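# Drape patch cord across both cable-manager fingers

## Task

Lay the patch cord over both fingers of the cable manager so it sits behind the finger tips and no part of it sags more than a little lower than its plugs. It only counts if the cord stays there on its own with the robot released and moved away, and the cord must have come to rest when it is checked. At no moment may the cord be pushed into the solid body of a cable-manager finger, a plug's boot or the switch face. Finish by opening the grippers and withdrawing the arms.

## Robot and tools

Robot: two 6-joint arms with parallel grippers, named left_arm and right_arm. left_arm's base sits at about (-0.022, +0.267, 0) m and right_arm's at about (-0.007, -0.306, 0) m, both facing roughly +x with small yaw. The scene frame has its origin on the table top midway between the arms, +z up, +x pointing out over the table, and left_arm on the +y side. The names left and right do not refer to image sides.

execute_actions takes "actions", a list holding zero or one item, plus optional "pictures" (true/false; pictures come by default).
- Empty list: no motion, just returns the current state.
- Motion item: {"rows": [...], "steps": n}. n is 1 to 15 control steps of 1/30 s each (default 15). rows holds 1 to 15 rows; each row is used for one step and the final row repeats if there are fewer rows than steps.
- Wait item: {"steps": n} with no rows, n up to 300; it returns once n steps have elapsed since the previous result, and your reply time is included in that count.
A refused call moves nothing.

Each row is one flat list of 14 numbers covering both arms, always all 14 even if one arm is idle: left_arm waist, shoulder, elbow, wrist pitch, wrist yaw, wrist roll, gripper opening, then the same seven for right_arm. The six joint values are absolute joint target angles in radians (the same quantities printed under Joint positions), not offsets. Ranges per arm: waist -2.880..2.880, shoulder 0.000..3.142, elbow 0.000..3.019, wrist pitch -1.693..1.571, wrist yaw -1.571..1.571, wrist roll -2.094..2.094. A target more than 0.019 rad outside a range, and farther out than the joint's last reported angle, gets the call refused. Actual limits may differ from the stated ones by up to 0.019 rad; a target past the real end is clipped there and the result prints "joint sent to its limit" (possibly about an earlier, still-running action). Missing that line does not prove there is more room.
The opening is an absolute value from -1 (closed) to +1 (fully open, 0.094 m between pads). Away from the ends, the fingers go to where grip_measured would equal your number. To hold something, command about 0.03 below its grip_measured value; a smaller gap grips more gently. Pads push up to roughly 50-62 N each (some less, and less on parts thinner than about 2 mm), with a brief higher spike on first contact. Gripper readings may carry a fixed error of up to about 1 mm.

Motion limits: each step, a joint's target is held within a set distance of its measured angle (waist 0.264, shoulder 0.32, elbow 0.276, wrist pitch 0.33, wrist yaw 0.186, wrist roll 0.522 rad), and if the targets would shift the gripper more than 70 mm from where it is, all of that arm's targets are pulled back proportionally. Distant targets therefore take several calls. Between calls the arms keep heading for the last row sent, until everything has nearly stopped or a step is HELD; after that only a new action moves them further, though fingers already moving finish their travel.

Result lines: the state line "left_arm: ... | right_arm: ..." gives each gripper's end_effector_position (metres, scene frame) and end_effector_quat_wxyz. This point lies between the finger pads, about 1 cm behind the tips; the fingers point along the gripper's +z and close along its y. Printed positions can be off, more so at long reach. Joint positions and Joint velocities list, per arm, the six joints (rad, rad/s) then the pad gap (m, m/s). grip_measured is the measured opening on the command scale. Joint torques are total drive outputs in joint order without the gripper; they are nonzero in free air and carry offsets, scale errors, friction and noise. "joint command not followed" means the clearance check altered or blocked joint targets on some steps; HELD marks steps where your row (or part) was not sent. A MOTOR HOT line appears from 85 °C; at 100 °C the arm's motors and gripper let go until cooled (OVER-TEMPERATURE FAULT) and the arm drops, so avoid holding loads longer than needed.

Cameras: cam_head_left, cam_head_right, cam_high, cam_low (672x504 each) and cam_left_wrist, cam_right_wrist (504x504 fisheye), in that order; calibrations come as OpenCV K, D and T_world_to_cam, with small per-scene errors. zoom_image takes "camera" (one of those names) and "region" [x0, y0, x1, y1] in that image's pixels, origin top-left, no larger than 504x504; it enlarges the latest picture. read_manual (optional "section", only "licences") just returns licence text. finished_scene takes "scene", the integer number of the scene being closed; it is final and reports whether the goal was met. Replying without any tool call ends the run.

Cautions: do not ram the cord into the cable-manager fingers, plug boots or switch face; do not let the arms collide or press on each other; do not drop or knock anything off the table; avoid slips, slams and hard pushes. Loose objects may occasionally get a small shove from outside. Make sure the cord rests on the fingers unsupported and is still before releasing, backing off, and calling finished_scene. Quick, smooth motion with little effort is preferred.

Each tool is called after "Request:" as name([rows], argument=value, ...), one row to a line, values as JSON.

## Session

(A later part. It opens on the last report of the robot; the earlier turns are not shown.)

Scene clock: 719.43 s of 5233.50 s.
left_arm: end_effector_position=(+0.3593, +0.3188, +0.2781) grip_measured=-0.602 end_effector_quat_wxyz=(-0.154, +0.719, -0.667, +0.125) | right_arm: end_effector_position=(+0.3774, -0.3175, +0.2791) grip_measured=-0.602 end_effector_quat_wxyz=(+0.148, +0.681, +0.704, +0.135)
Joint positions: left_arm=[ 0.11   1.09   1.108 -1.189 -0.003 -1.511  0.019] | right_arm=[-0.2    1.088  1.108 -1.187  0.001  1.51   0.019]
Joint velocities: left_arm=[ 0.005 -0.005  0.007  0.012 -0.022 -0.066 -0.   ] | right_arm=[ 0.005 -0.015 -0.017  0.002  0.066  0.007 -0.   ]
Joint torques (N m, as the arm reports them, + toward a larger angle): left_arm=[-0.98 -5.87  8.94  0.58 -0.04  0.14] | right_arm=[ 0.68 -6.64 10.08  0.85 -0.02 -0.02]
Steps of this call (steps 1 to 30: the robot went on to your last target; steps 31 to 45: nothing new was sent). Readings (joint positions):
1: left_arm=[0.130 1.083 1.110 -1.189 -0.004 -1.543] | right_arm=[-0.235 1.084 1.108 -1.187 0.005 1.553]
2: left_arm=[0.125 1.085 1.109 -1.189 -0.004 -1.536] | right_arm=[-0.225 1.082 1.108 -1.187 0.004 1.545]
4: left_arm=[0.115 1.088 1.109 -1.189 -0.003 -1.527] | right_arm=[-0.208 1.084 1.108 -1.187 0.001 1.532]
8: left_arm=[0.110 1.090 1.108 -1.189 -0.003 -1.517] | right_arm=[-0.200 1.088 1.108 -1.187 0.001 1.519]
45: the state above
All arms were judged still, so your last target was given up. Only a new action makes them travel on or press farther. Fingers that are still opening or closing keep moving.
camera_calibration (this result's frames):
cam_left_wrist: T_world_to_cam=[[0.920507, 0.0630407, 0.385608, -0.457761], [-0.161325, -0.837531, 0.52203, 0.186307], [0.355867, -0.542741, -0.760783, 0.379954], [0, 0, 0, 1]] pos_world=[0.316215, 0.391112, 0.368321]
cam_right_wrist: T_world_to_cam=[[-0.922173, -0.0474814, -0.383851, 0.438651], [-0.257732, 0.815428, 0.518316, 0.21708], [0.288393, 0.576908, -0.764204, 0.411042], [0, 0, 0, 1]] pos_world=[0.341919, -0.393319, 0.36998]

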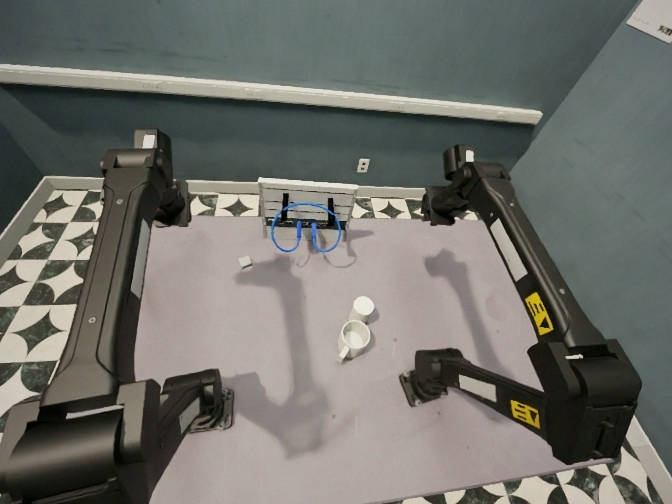

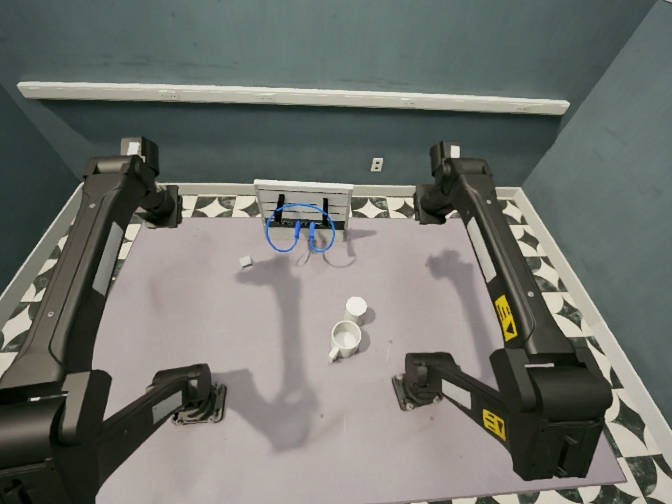

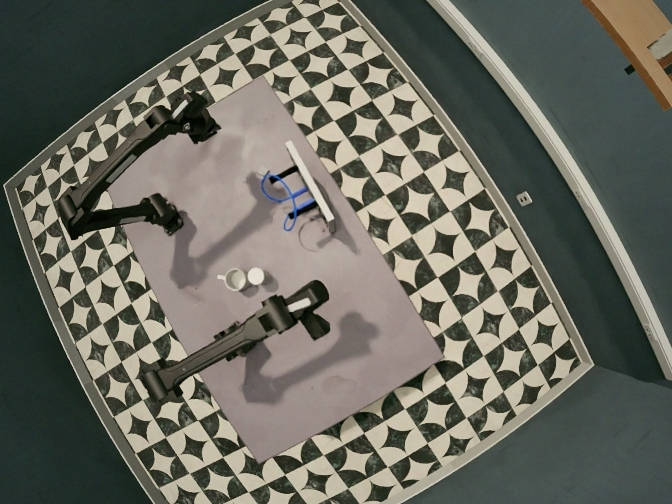

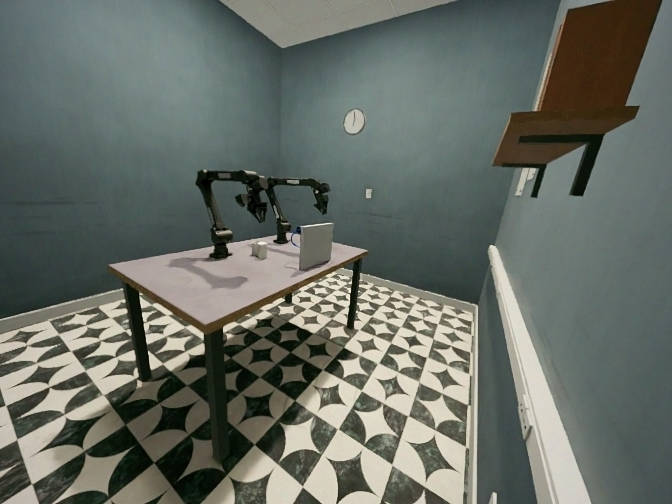

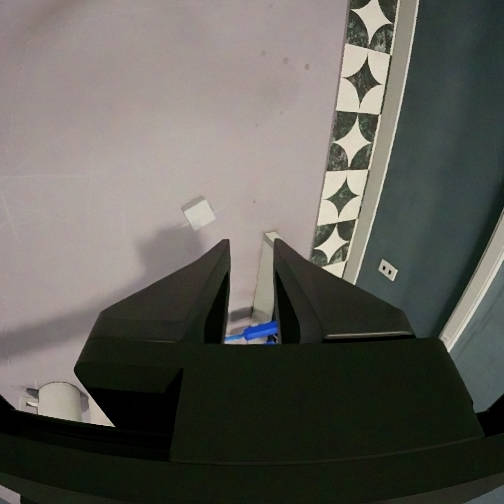

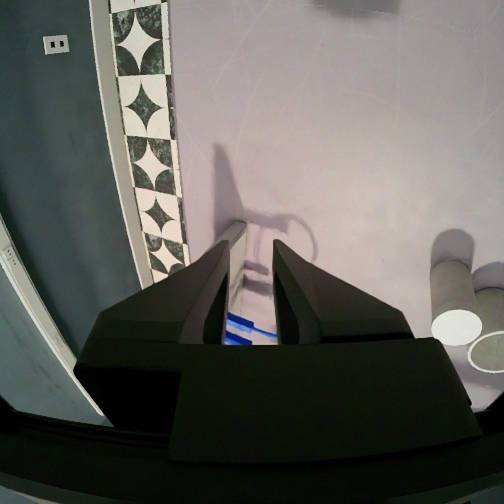

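Request:
execute_actions([
  {"steps":30},
])

Scene clock: 735.57 s of 5233.50 s.
left_arm: end_effector_position=(+0.3593, +0.3188, +0.2781) grip_measured=-0.602 end_effector_quat_wxyz=(-0.154, +0.719, -0.667, +0.125) | right_arm: end_effector_position=(+0.3774, -0.3175, +0.2791) grip_measured=-0.602 end_effector_quat_wxyz=(+0.148, +0.681, +0.704, +0.135)
Joint positions: left_arm=[ 0.11   1.09   1.108 -1.189 -0.003 -1.511  0.019] | right_arm=[-0.2    1.088  1.108 -1.187  0.001  1.51   0.019]
Joint velocities: left_arm=[-0.005 -0.005 -0.012 -0.002 -0.007  0.022  0.   ] | right_arm=[-0.015 -0.015  0.002 -0.012 -0.037  0.022 -0.001]
Joint torques (N m, as the arm reports them, + toward a larger angle): left_arm=[-1.01 -5.83  8.87  0.61 -0.05  0.15] | right_arm=[ 0.88 -6.66  9.99  0.89  0.03 -0.09]
Steps of this call (steps 1 to 90: nothing new was sent; then 13.13 s passed at rest). Readings (joint positions):
1: left_arm=[0.110 1.090 1.108 -1.189 -0.003 -1.511] | right_arm=[-0.200 1.088 1.108 -1.187 0.001 1.510]
2: left_arm=[0.110 1.090 1.108 -1.189 -0.003 -1.511] | right_arm=[-0.200 1.088 1.108 -1.187 0.001 1.510]
4: left_arm=[0.110 1.090 1.108 -1.189 -0.003 -1.511] | right_arm=[-0.200 1.088 1.108 -1.187 0.001 1.510]
8: left_arm=[0.110 1.090 1.108 -1.189 -0.003 -1.511] | right_arm=[-0.200 1.088 1.108 -1.187 0.001 1.510]
90: the state above
camera_calibration (this result's frames):
cam_left_wrist: T_world_to_cam=[[0.920507, 0.0630407, 0.385608, -0.457761], [-0.161325, -0.837531, 0.52203, 0.186307], [0.355867, -0.542741, -0.760783, 0.379954], [0, 0, 0, 1]] pos_world=[0.316215, 0.391112, 0.368321]
cam_right_wrist: T_world_to_cam=[[-0.922173, -0.0474814, -0.383851, 0.438651], [-0.257732, 0.815428, 0.518316, 0.21708], [0.288393, 0.576908, -0.764204, 0.411042], [0, 0, 0, 1]] pos_world=[0.341919, -0.393319, 0.36998]

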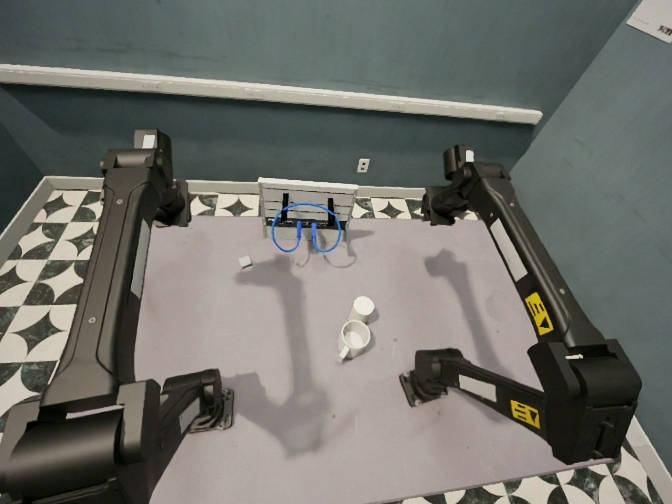

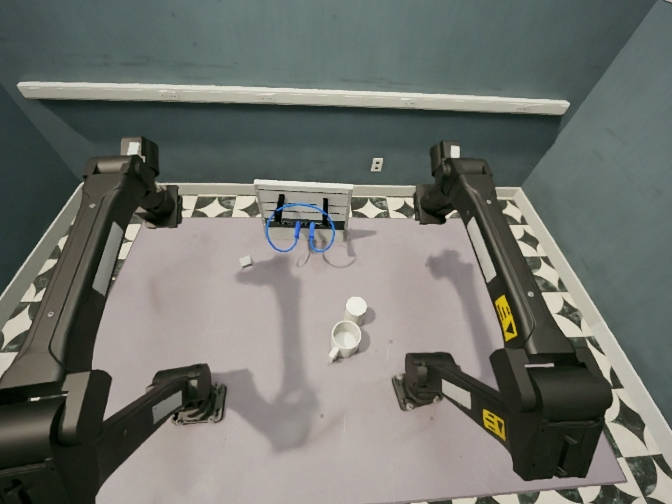

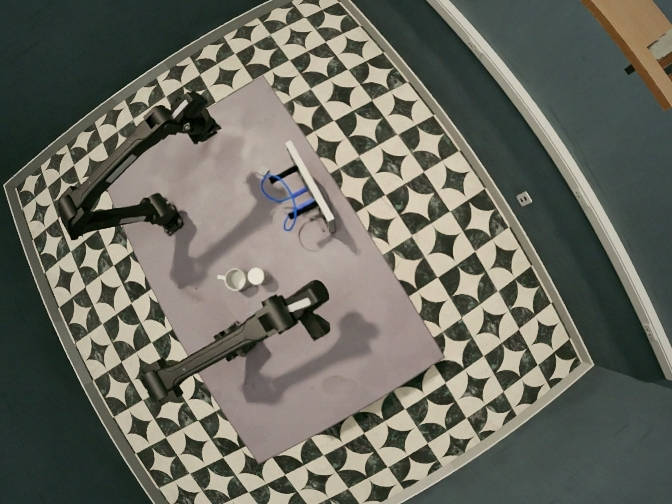

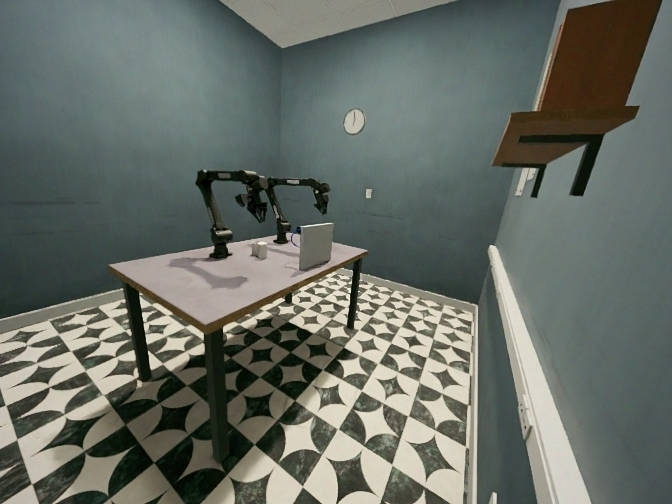

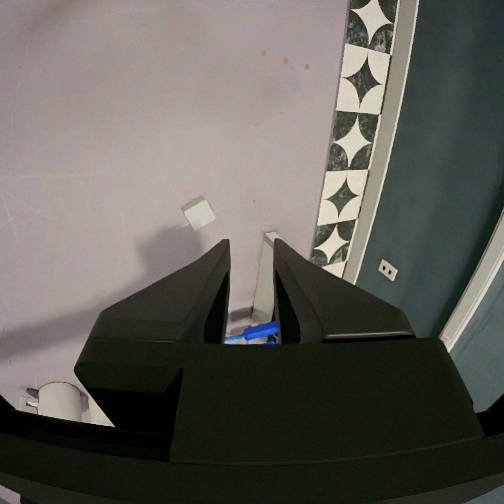

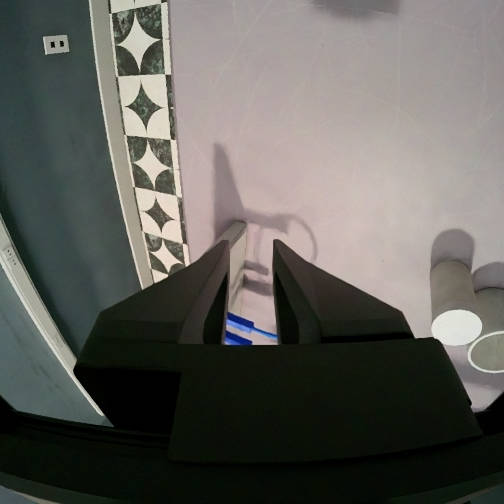

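Request:
finished_scene(scene=1)

The scene is finished: the task was done.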